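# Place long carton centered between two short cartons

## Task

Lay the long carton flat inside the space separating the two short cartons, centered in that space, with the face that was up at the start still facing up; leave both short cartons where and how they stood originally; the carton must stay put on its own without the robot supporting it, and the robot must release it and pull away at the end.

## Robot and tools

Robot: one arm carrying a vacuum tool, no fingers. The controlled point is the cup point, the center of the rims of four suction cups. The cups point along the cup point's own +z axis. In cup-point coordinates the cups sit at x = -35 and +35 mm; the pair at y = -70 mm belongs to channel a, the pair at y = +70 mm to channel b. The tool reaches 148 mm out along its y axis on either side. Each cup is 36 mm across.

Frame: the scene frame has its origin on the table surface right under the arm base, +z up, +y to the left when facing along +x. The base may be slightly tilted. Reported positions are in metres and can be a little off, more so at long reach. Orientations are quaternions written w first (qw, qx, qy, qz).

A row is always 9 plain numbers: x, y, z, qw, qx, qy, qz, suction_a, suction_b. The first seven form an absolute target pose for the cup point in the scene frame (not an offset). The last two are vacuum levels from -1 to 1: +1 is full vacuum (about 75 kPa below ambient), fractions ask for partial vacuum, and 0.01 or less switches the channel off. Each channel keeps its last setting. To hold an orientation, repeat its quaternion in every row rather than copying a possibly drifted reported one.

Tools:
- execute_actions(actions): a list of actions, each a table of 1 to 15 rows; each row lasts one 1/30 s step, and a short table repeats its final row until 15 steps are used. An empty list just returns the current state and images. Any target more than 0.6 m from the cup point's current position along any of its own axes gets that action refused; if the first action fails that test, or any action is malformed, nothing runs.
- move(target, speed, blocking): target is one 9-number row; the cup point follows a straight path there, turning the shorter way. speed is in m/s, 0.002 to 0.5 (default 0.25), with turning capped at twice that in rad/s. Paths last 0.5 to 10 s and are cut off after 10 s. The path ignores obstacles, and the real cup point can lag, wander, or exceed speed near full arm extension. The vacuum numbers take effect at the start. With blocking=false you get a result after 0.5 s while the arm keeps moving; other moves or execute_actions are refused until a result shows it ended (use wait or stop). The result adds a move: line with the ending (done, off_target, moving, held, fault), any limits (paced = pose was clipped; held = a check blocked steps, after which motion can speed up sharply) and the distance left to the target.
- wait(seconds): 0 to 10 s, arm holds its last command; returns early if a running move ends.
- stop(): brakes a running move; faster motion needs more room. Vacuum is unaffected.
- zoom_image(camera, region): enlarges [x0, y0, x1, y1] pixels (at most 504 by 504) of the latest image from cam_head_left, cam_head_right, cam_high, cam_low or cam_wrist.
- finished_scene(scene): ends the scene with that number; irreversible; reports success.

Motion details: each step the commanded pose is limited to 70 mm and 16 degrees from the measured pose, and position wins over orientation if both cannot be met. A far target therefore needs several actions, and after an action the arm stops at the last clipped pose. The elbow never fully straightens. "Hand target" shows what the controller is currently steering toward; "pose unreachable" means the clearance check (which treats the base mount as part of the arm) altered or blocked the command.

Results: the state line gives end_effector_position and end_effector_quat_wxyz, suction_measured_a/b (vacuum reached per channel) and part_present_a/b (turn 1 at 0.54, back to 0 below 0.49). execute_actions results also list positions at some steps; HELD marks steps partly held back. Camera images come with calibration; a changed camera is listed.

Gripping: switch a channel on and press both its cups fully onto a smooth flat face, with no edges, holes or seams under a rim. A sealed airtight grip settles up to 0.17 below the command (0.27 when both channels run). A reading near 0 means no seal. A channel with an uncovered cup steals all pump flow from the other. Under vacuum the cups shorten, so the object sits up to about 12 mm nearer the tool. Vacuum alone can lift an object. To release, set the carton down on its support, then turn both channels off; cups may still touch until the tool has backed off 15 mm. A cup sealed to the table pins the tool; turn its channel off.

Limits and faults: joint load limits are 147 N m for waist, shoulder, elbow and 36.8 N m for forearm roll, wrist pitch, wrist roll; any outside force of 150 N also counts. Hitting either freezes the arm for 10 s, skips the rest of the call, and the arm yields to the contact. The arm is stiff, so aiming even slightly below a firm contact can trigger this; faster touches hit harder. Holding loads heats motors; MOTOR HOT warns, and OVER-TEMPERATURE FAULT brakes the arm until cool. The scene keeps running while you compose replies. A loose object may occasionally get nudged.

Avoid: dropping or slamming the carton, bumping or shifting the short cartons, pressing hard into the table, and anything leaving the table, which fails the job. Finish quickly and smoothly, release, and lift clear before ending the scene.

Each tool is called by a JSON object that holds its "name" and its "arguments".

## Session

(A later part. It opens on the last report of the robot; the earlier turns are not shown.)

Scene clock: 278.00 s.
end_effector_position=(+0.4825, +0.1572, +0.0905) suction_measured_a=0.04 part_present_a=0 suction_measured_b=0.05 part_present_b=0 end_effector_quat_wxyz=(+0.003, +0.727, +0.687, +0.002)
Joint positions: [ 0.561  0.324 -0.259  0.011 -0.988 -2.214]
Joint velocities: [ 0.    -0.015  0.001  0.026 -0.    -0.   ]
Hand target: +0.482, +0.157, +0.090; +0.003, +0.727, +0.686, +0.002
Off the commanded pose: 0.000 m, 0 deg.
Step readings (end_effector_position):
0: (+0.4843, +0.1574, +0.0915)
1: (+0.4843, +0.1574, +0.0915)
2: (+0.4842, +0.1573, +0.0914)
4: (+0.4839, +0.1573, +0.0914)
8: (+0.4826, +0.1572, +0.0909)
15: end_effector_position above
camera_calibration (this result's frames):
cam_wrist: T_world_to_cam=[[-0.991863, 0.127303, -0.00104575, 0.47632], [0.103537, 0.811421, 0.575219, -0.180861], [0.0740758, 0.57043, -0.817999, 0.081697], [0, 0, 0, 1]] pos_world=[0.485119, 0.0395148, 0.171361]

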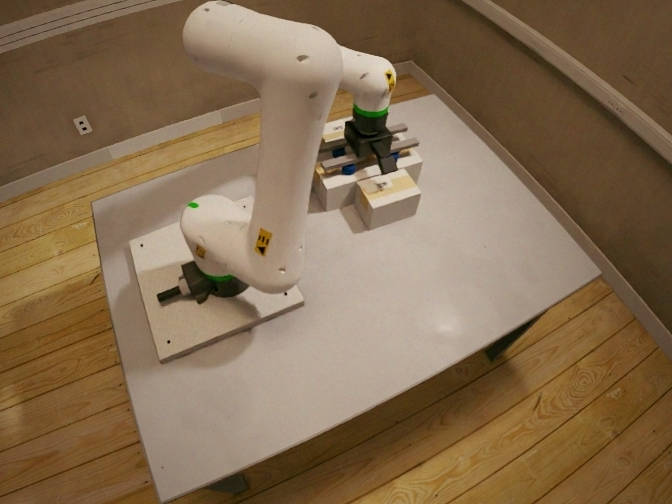

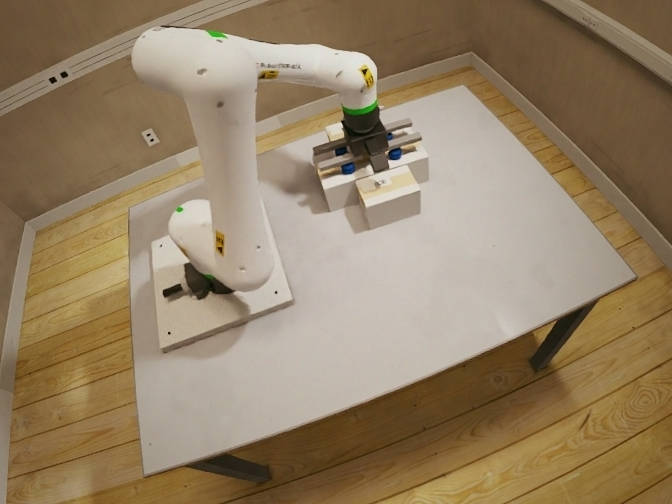

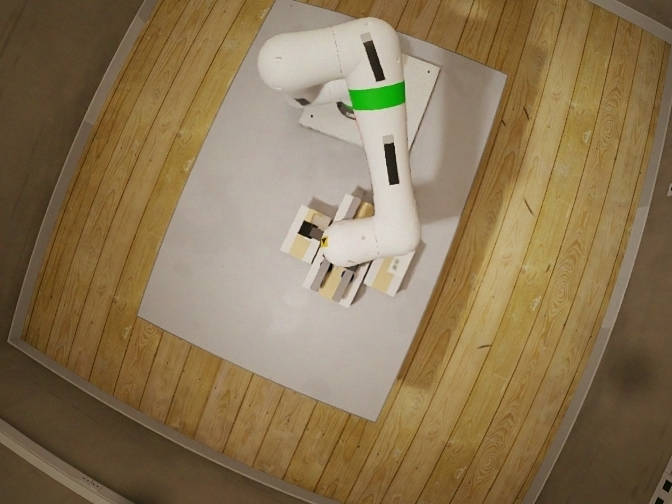

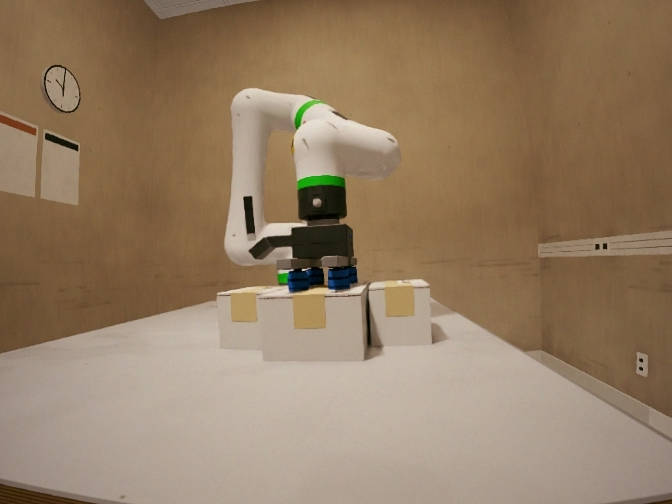

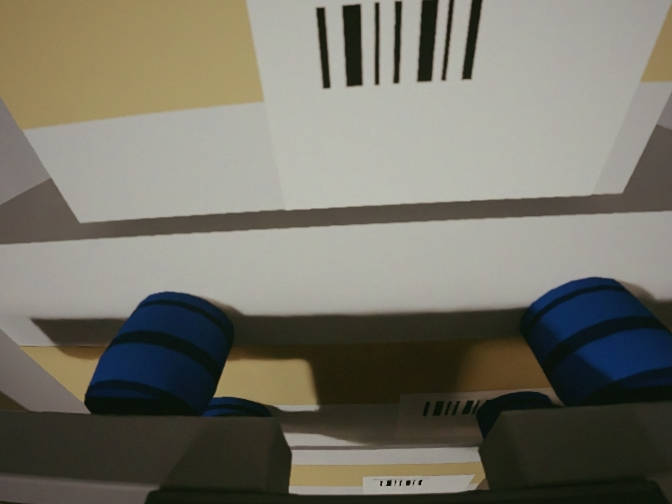

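{"name": "execute_actions", "arguments": {"actions": []}}

{"name": "zoom_image", "arguments": {"camera": "cam_wrist", "region": [50, 200, 130, 260]}}

{"name": "zoom_image", "arguments": {"camera": "cam_wrist", "region": [580, 170, 660, 230]}}

{"name": "zoom_image", "arguments": {"camera": "cam_high", "region": [302, 246, 326, 270]}}

{"name": "zoom_image", "arguments": {"camera": "cam_high", "region": [354, 264, 378, 288]}}

{"name": "zoom_image", "arguments": {"camera": "cam_low", "region": [356, 338, 380, 364]}}

{"name": "zoom_image", "arguments": {"camera": "cam_low", "region": [356, 274, 380, 296]}}

Scene clock: 279.67 s.
end_effector_position=(+0.4823, +0.1572, +0.0903) suction_measured_a=0.00 part_present_a=0 suction_measured_b=0.00 part_present_b=0 end_effector_quat_wxyz=(+0.003, +0.727, +0.686, +0.002)
Joint positions: [ 0.561  0.324 -0.259  0.01  -0.988 -2.214]
Joint velocities: [-0.     0.    -0.    -0.001 -0.001  0.001]
Hand target: +0.482, +0.157, +0.090; +0.003, +0.727, +0.686, +0.002
Off the commanded pose: 0.000 m, 0 deg.
camera_calibration (this result's frames):
cam_wrist: T_world_to_cam=[[-0.991823, 0.12762, -0.000481729, 0.476037], [0.104105, 0.811241, 0.575369, -0.181039], [0.0738195, 0.570614, -0.817894, 0.0815742], [0, 0, 0, 1]] pos_world=[0.48497, 0.0395668, 0.171112]

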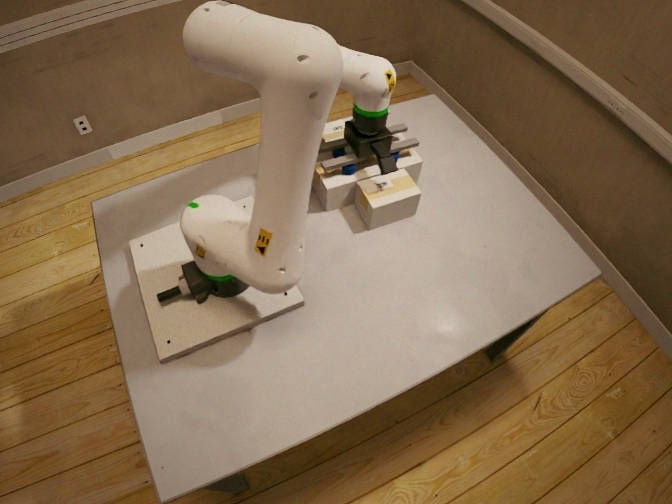

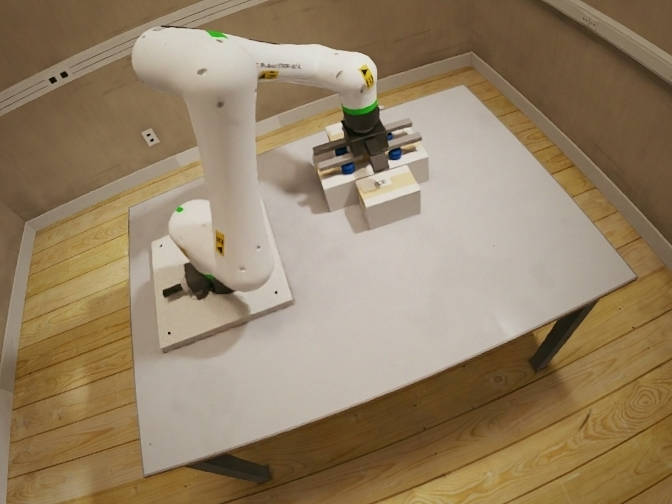

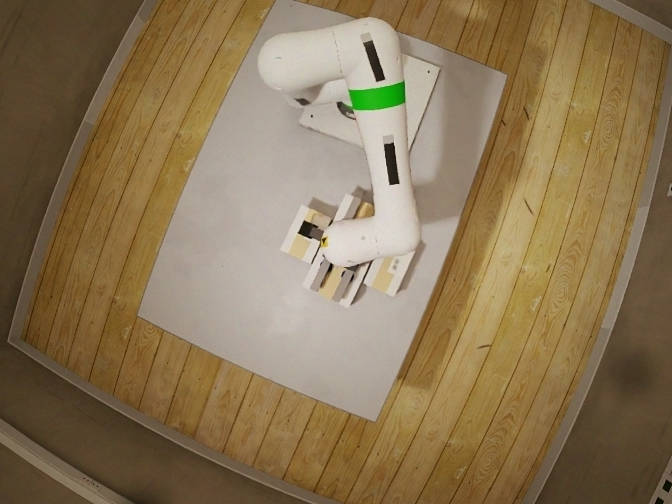

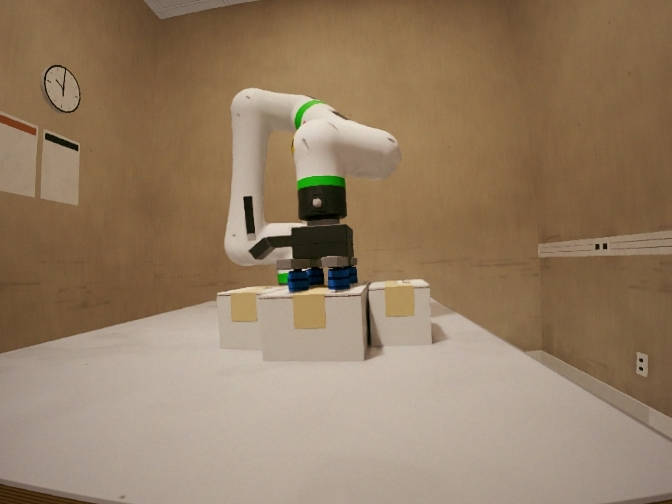

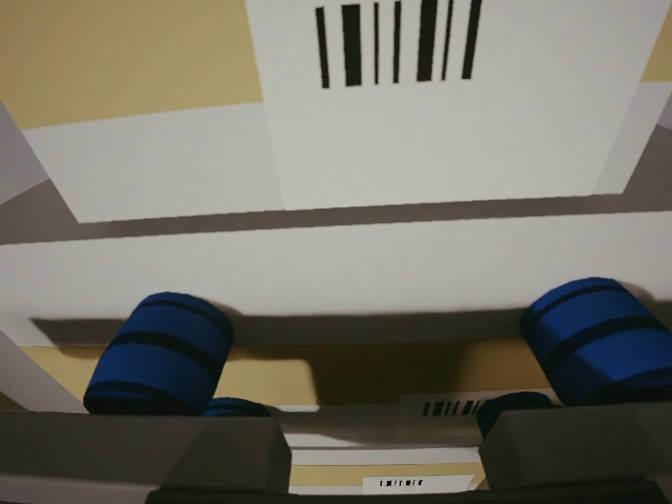

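Region (50, 200, 130, 260) of cam_wrist's 672x504 image, scaled by 6.300, with more detail than that image has; it fills the top 378 rows of this view, and the rest is white.

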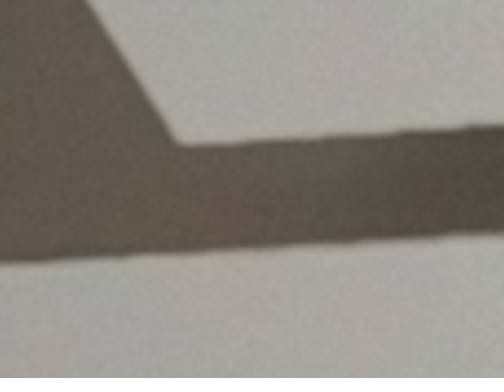

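Region (580, 170, 660, 230) of cam_wrist's 672x504 image, scaled by 6.300, with more detail than that image has; it fills the top 378 rows of this view, and the rest is white.

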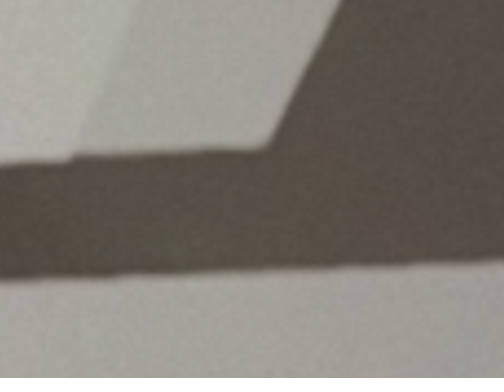

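Region (302, 246, 326, 270) of cam_high's 672x504 image, scaled by 21.000, with more detail than that image has.

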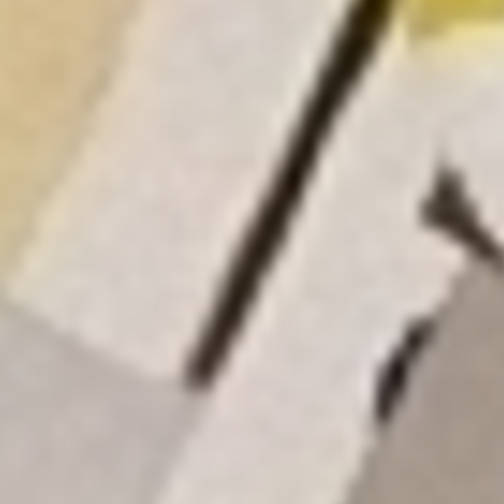

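Region (354, 264, 378, 288) of cam_high's 672x504 image, scaled by 21.000, with more detail than that image has.

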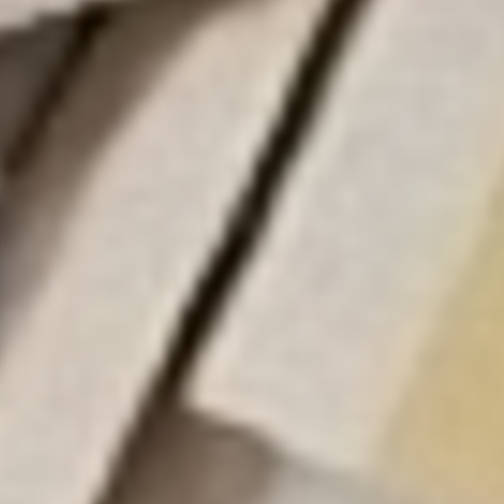

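Region (356, 338, 380, 364) of cam_low's 672x504 image, scaled by 19.385, with more detail than that image has; it fills the left 465 columns of this view, and the rest is white.

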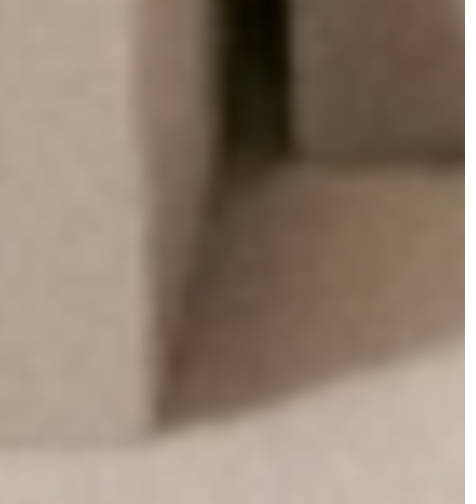

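Region (356, 274, 380, 296) of cam_low's 672x504 image, scaled by 21.000, with more detail than that image has; it fills the top 462 rows of this view, and the rest is white.

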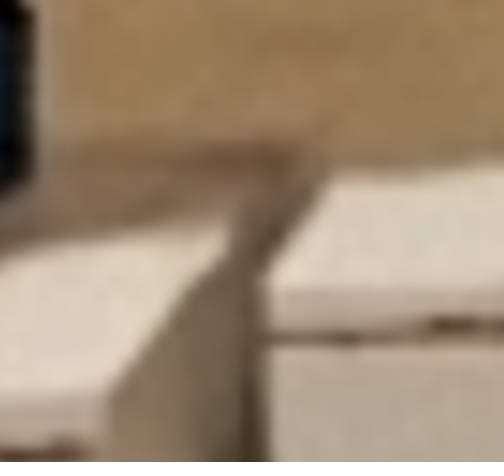

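The carton is flat on the table and the gaps on both sides are about equal. Lifting off and moving clear.

{"name": "execute_actions", "arguments": {"actions": [[[0.4823,0.15722,0.09035,0.00318,0.72717,0.68645,0.00213,0,0],[0.4823,0.15722,0.09070,0.00318,0.72717,0.68645,0.00213,0,0],[0.4823,0.15722,0.09158,0.00318,0.72717,0.68645,0.00213,0,0],[0.4823,0.15722,0.09318,0.00318,0.72717,0.68645,0.00213,0,0],[0.4823,0.15722,0.09562,0.00318,0.72717,0.68645,0.00213,0,0],[0.4823,0.15722,0.09899,0.00318,0.72717,0.68645,0.00213,0,0],[0.48229,0.15711,0.10331,0.00318,0.72717,0.68645,0.00213,0,0],[0.48224,0.15641,0.10858,0.00318,0.72717,0.68645,0.00213,0,0],[0.48211,0.15465,0.11476,0.00318,0.72717,0.68645,0.00213,0,0],[0.48187,0.15154,0.12178,0.00318,0.72717,0.68645,0.00213,0,0],[0.48153,0.14690,0.12954,0.00318,0.72717,0.68645,0.00213,0,0],[0.48106,0.14066,0.13792,0.00318,0.72717,0.68645,0.00213,0,0],[0.48047,0.13286,0.14677,0.00318,0.72717,0.68645,0.00213,0,0],[0.47978,0.12364,0.15595,0.00318,0.72717,0.68645,0.00213,0,0],[0.47900,0.11319,0.16530,0.00318,0.72717,0.68645,0.00213,0,0]],[[0.47814,0.10176,0.17465,0.00318,0.72717,0.68645,0.00213,0,0],[0.47723,0.08966,0.18383,0.00318,0.72717,0.68645,0.00213,0,0],[0.47630,0.07722,0.19268,0.00318,0.72717,0.68645,0.00213,0,0],[0.47537,0.06478,0.20106,0.00318,0.72717,0.68645,0.00213,0,0],[0.47446,0.05268,0.20882,0.00318,0.72717,0.68645,0.00213,0,0],[0.47360,0.04125,0.21584,0.00318,0.72717,0.68645,0.00213,0,0],[0.47282,0.03080,0.22202,0.00318,0.72717,0.68645,0.00213,0,0],[0.47213,0.02158,0.22729,0.00318,0.72717,0.68645,0.00213,0,0],[0.47154,0.01378,0.23161,0.00318,0.72717,0.68645,0.00213,0,0],[0.47107,0.00754,0.23498,0.00318,0.72717,0.68645,0.00213,0,0],[0.47073,0.00290,0.23742,0.00318,0.72717,0.68645,0.00213,0,0],[0.47049,-0.00021,0.23902,0.00318,0.72717,0.68645,0.00213,0,0],[0.47036,-0.00197,0.23990,0.00318,0.72717,0.68645,0.00213,0,0],[0.47031,-0.00267,0.24025,0.00318,0.72717,0.68645,0.00213,0,0],[0.47030,-0.00278,0.2403,0.00318,0.72717,0.68645,0.00213,0,0]]]}}

{"name": "zoom_image", "arguments": {"camera": "cam_high", "region": [270, 180, 430, 320]}}

{"name": "zoom_image", "arguments": {"camera": "cam_low", "region": [200, 250, 450, 375]}}

Scene clock: 287.33 s.
end_effector_position=(+0.4704, -0.0002, +0.2389) suction_measured_a=0.00 part_present_a=0 suction_measured_b=0.00 part_present_b=0 end_effector_quat_wxyz=(+0.004, +0.728, +0.686, +0.002)
Joint positions: [ 0.27   0.084 -0.169  0.011 -1.315 -1.921]
Joint velocities: [-0.223 -0.015  0.119 -0.042 -0.149  0.242]
Hand target: +0.471, -0.003, +0.240; +0.003, +0.727, +0.686, +0.002
Off the commanded pose: 0.003 m, 0 deg.
Step readings (end_effector_position; steps 1 to 15: 1st action; 16 to 30: 2nd action):
0: (+0.4823, +0.1572, +0.0903)
1: (+0.4823, +0.1572, +0.0903)
2: (+0.4823, +0.1572, +0.0903)
4: (+0.4821, +0.1571, +0.0909)
8: (+0.4821, +0.1571, +0.0997)
15: (+0.4808, +0.1361, +0.1417)
16: (+0.4803, +0.1285, +0.1495)
17: (+0.4796, +0.1197, +0.1577)
19: (+0.4780, +0.1000, +0.1740)
23: (+0.4743, +0.0566, +0.2045)
30: end_effector_position above
camera_calibration (this result's frames):
cam_wrist: T_world_to_cam=[[-0.991689, 0.128644, -0.00214607, 0.484763], [0.104125, 0.812256, 0.573932, -0.137217], [0.0755759, 0.568938, -0.8189, 0.293242], [0, 0, 0, 1]] pos_world=[0.472859, -0.117743, 0.31993]

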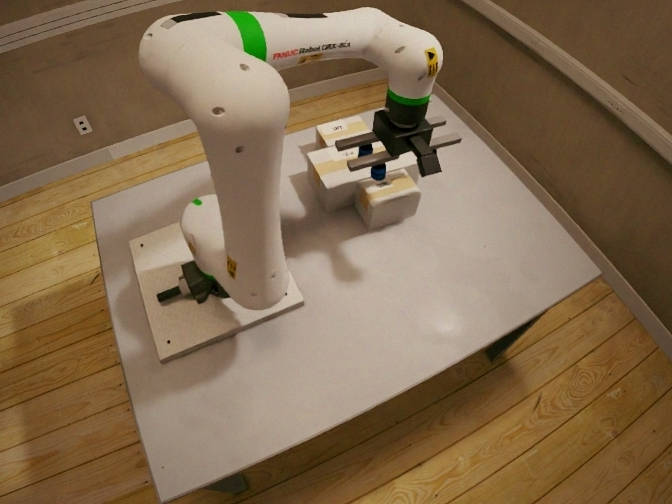

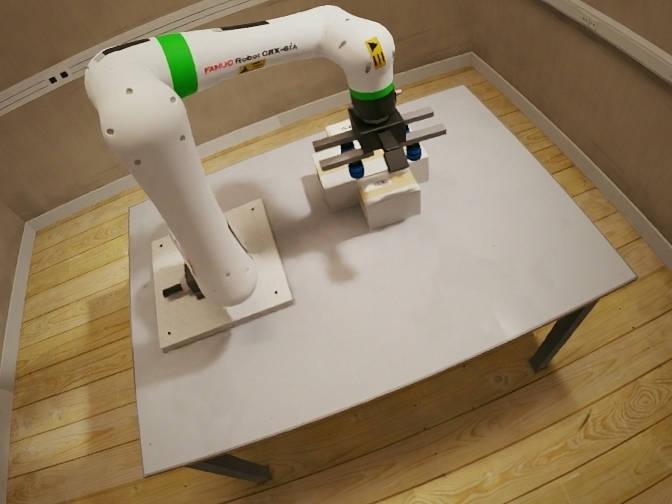

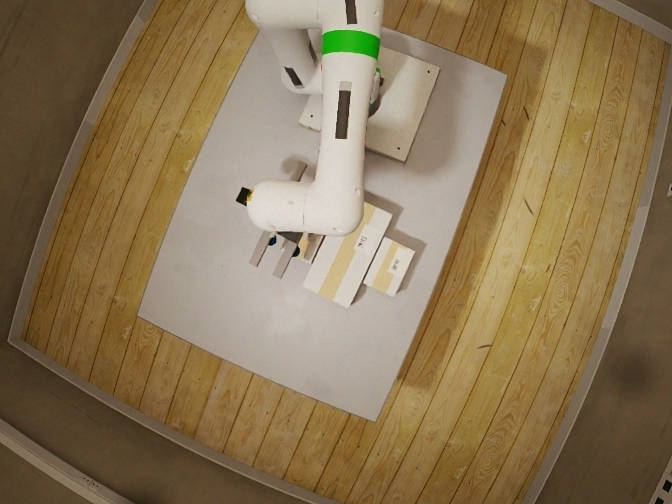

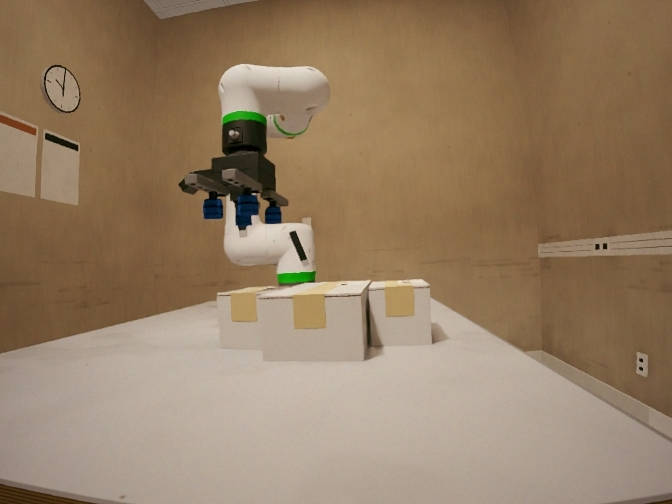

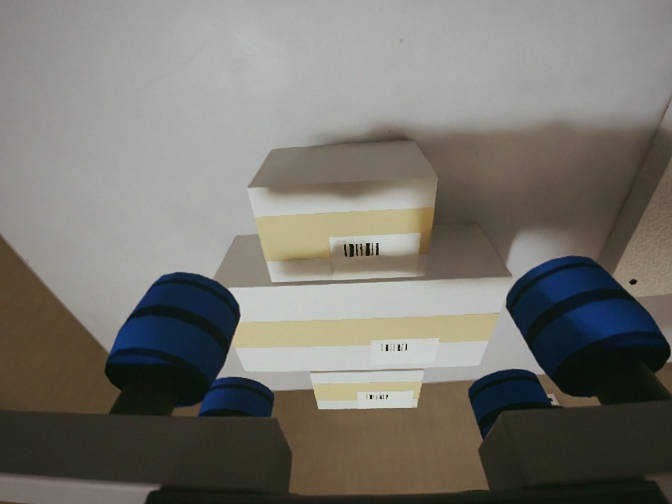

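Region (270, 180, 430, 320) of cam_high's 672x504 image, scaled by 3.150, with more detail than that image has; it fills the top 441 rows of this view, and the rest is white.

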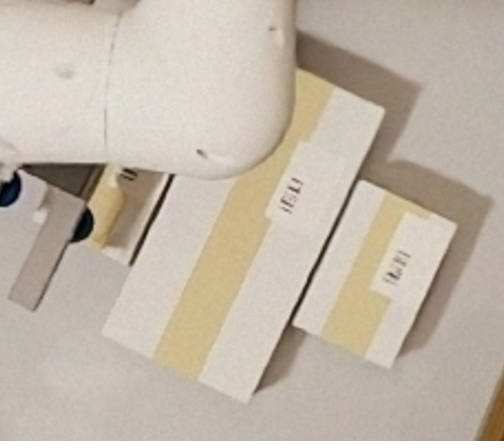

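Region (200, 250, 450, 375) of cam_low's 672x504 image, scaled by 2.016, with more detail than that image has.

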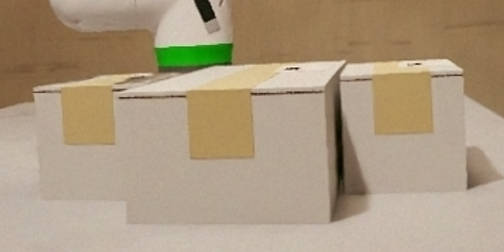

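{"name": "execute_actions", "arguments": {"actions": []}}

{"name": "zoom_image", "arguments": {"camera": "cam_high", "region": [340, 205, 420, 315]}}

{"name": "zoom_image", "arguments": {"camera": "cam_high", "region": [290, 230, 350, 295]}}

{"name": "zoom_image", "arguments": {"camera": "cam_wrist", "region": [200, 220, 530, 420]}}

Scene clock: 288.40 s.
end_effector_position=(+0.4705, -0.0029, +0.2403) suction_measured_a=0.00 part_present_a=0 suction_measured_b=0.00 part_present_b=0 end_effector_quat_wxyz=(+0.003, +0.727, +0.686, +0.002)
Joint positions: [ 0.263  0.085 -0.164  0.009 -1.32  -1.913]
Joint velocities: [-0.001  0.    -0.    -0.001  0.001  0.   ]
Hand target: +0.471, -0.003, +0.240; +0.003, +0.727, +0.686, +0.002
Off the commanded pose: 0.000 m, 0 deg.
camera_calibration (this result's frames):
cam_wrist: T_world_to_cam=[[-0.991768, 0.128043, -0.000567055, 0.484834], [0.104435, 0.811455, 0.575008, -0.136264], [0.074086, 0.570215, -0.818148, 0.296441], [0, 0, 0, 1]] pos_world=[0.473112, -0.120543, 0.321161]

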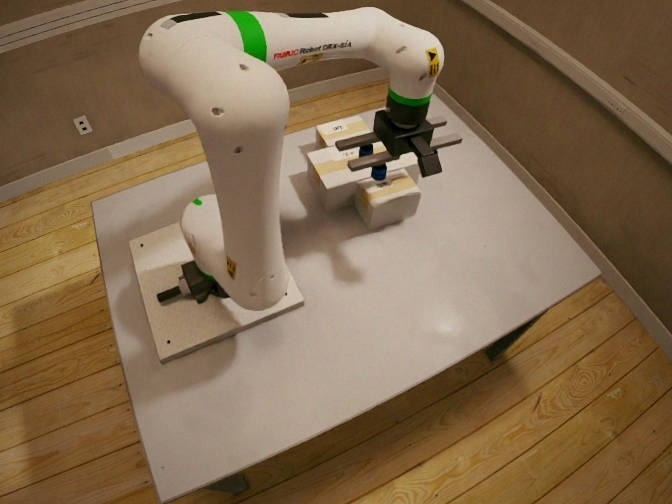

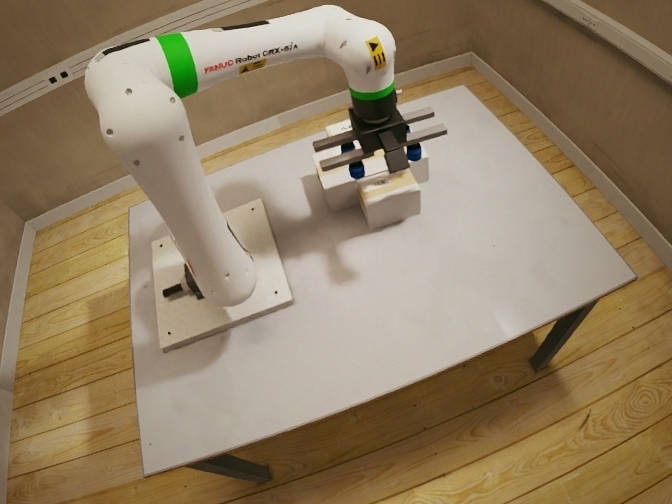

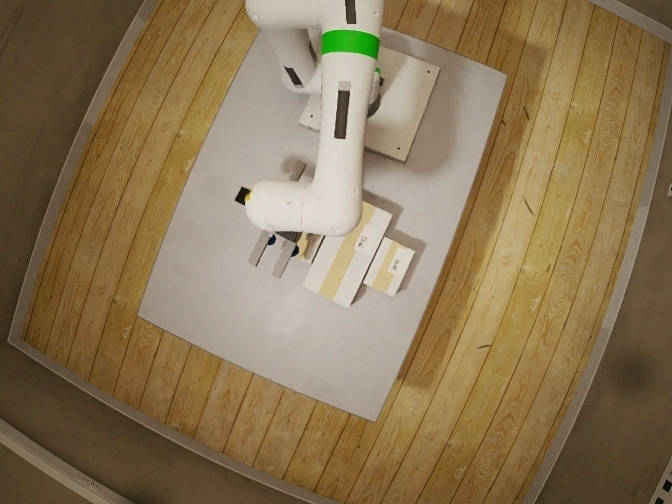

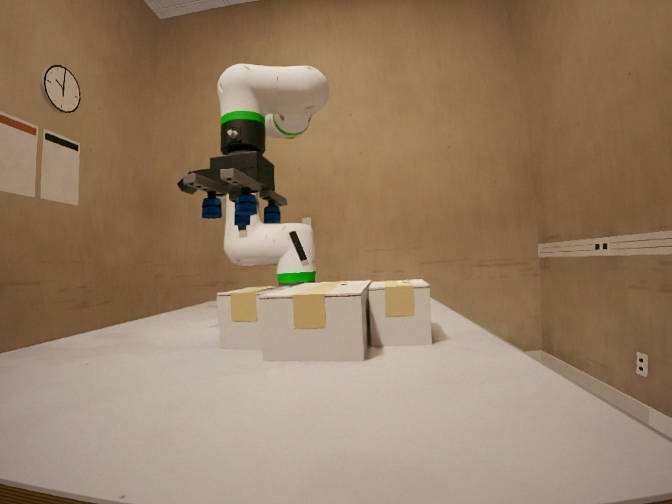

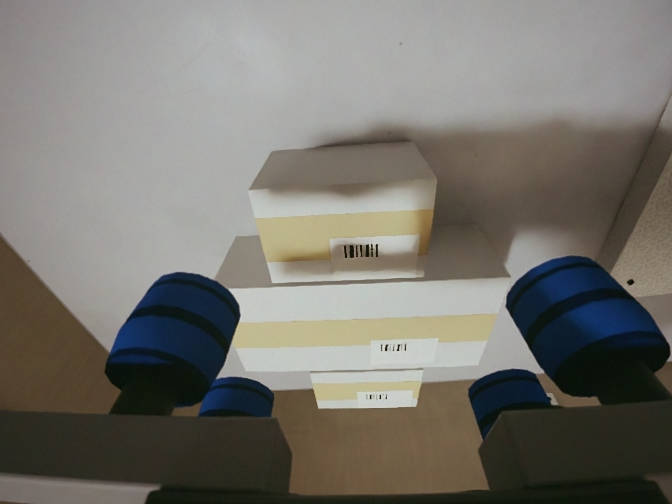

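Region (340, 205, 420, 315) of cam_high's 672x504 image, scaled by 4.582, with more detail than that image has; it fills the left 367 columns of this view, and the rest is white.

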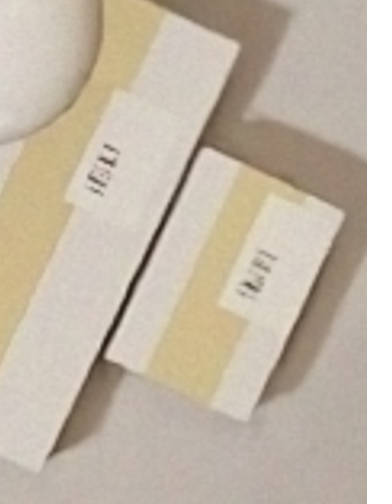

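Region (290, 230, 350, 295) of cam_high's 672x504 image, scaled by 7.754, with more detail than that image has; it fills the left 465 columns of this view, and the rest is white.

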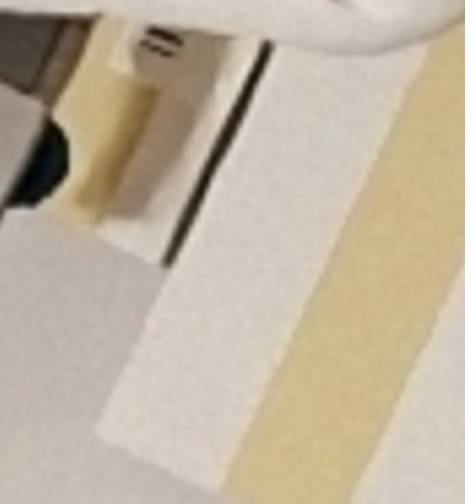

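Region (200, 220, 530, 420) of cam_wrist's 672x504 image, scaled by 1.527, with more detail than that image has; it fills the top 305 rows of this view, and the rest is white.

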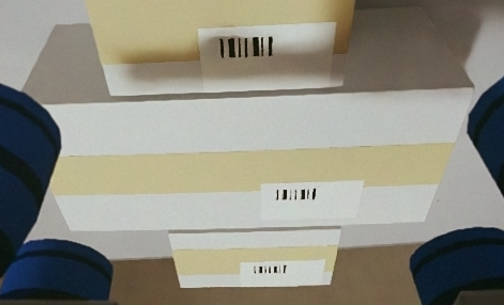

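The long carton is flat and centered with even gaps on both sides. The short cartons haven't moved, and the arm is clear and at rest.

{"name": "finished_scene", "arguments": {"scene": 2}}

The scene is finished: the task was done.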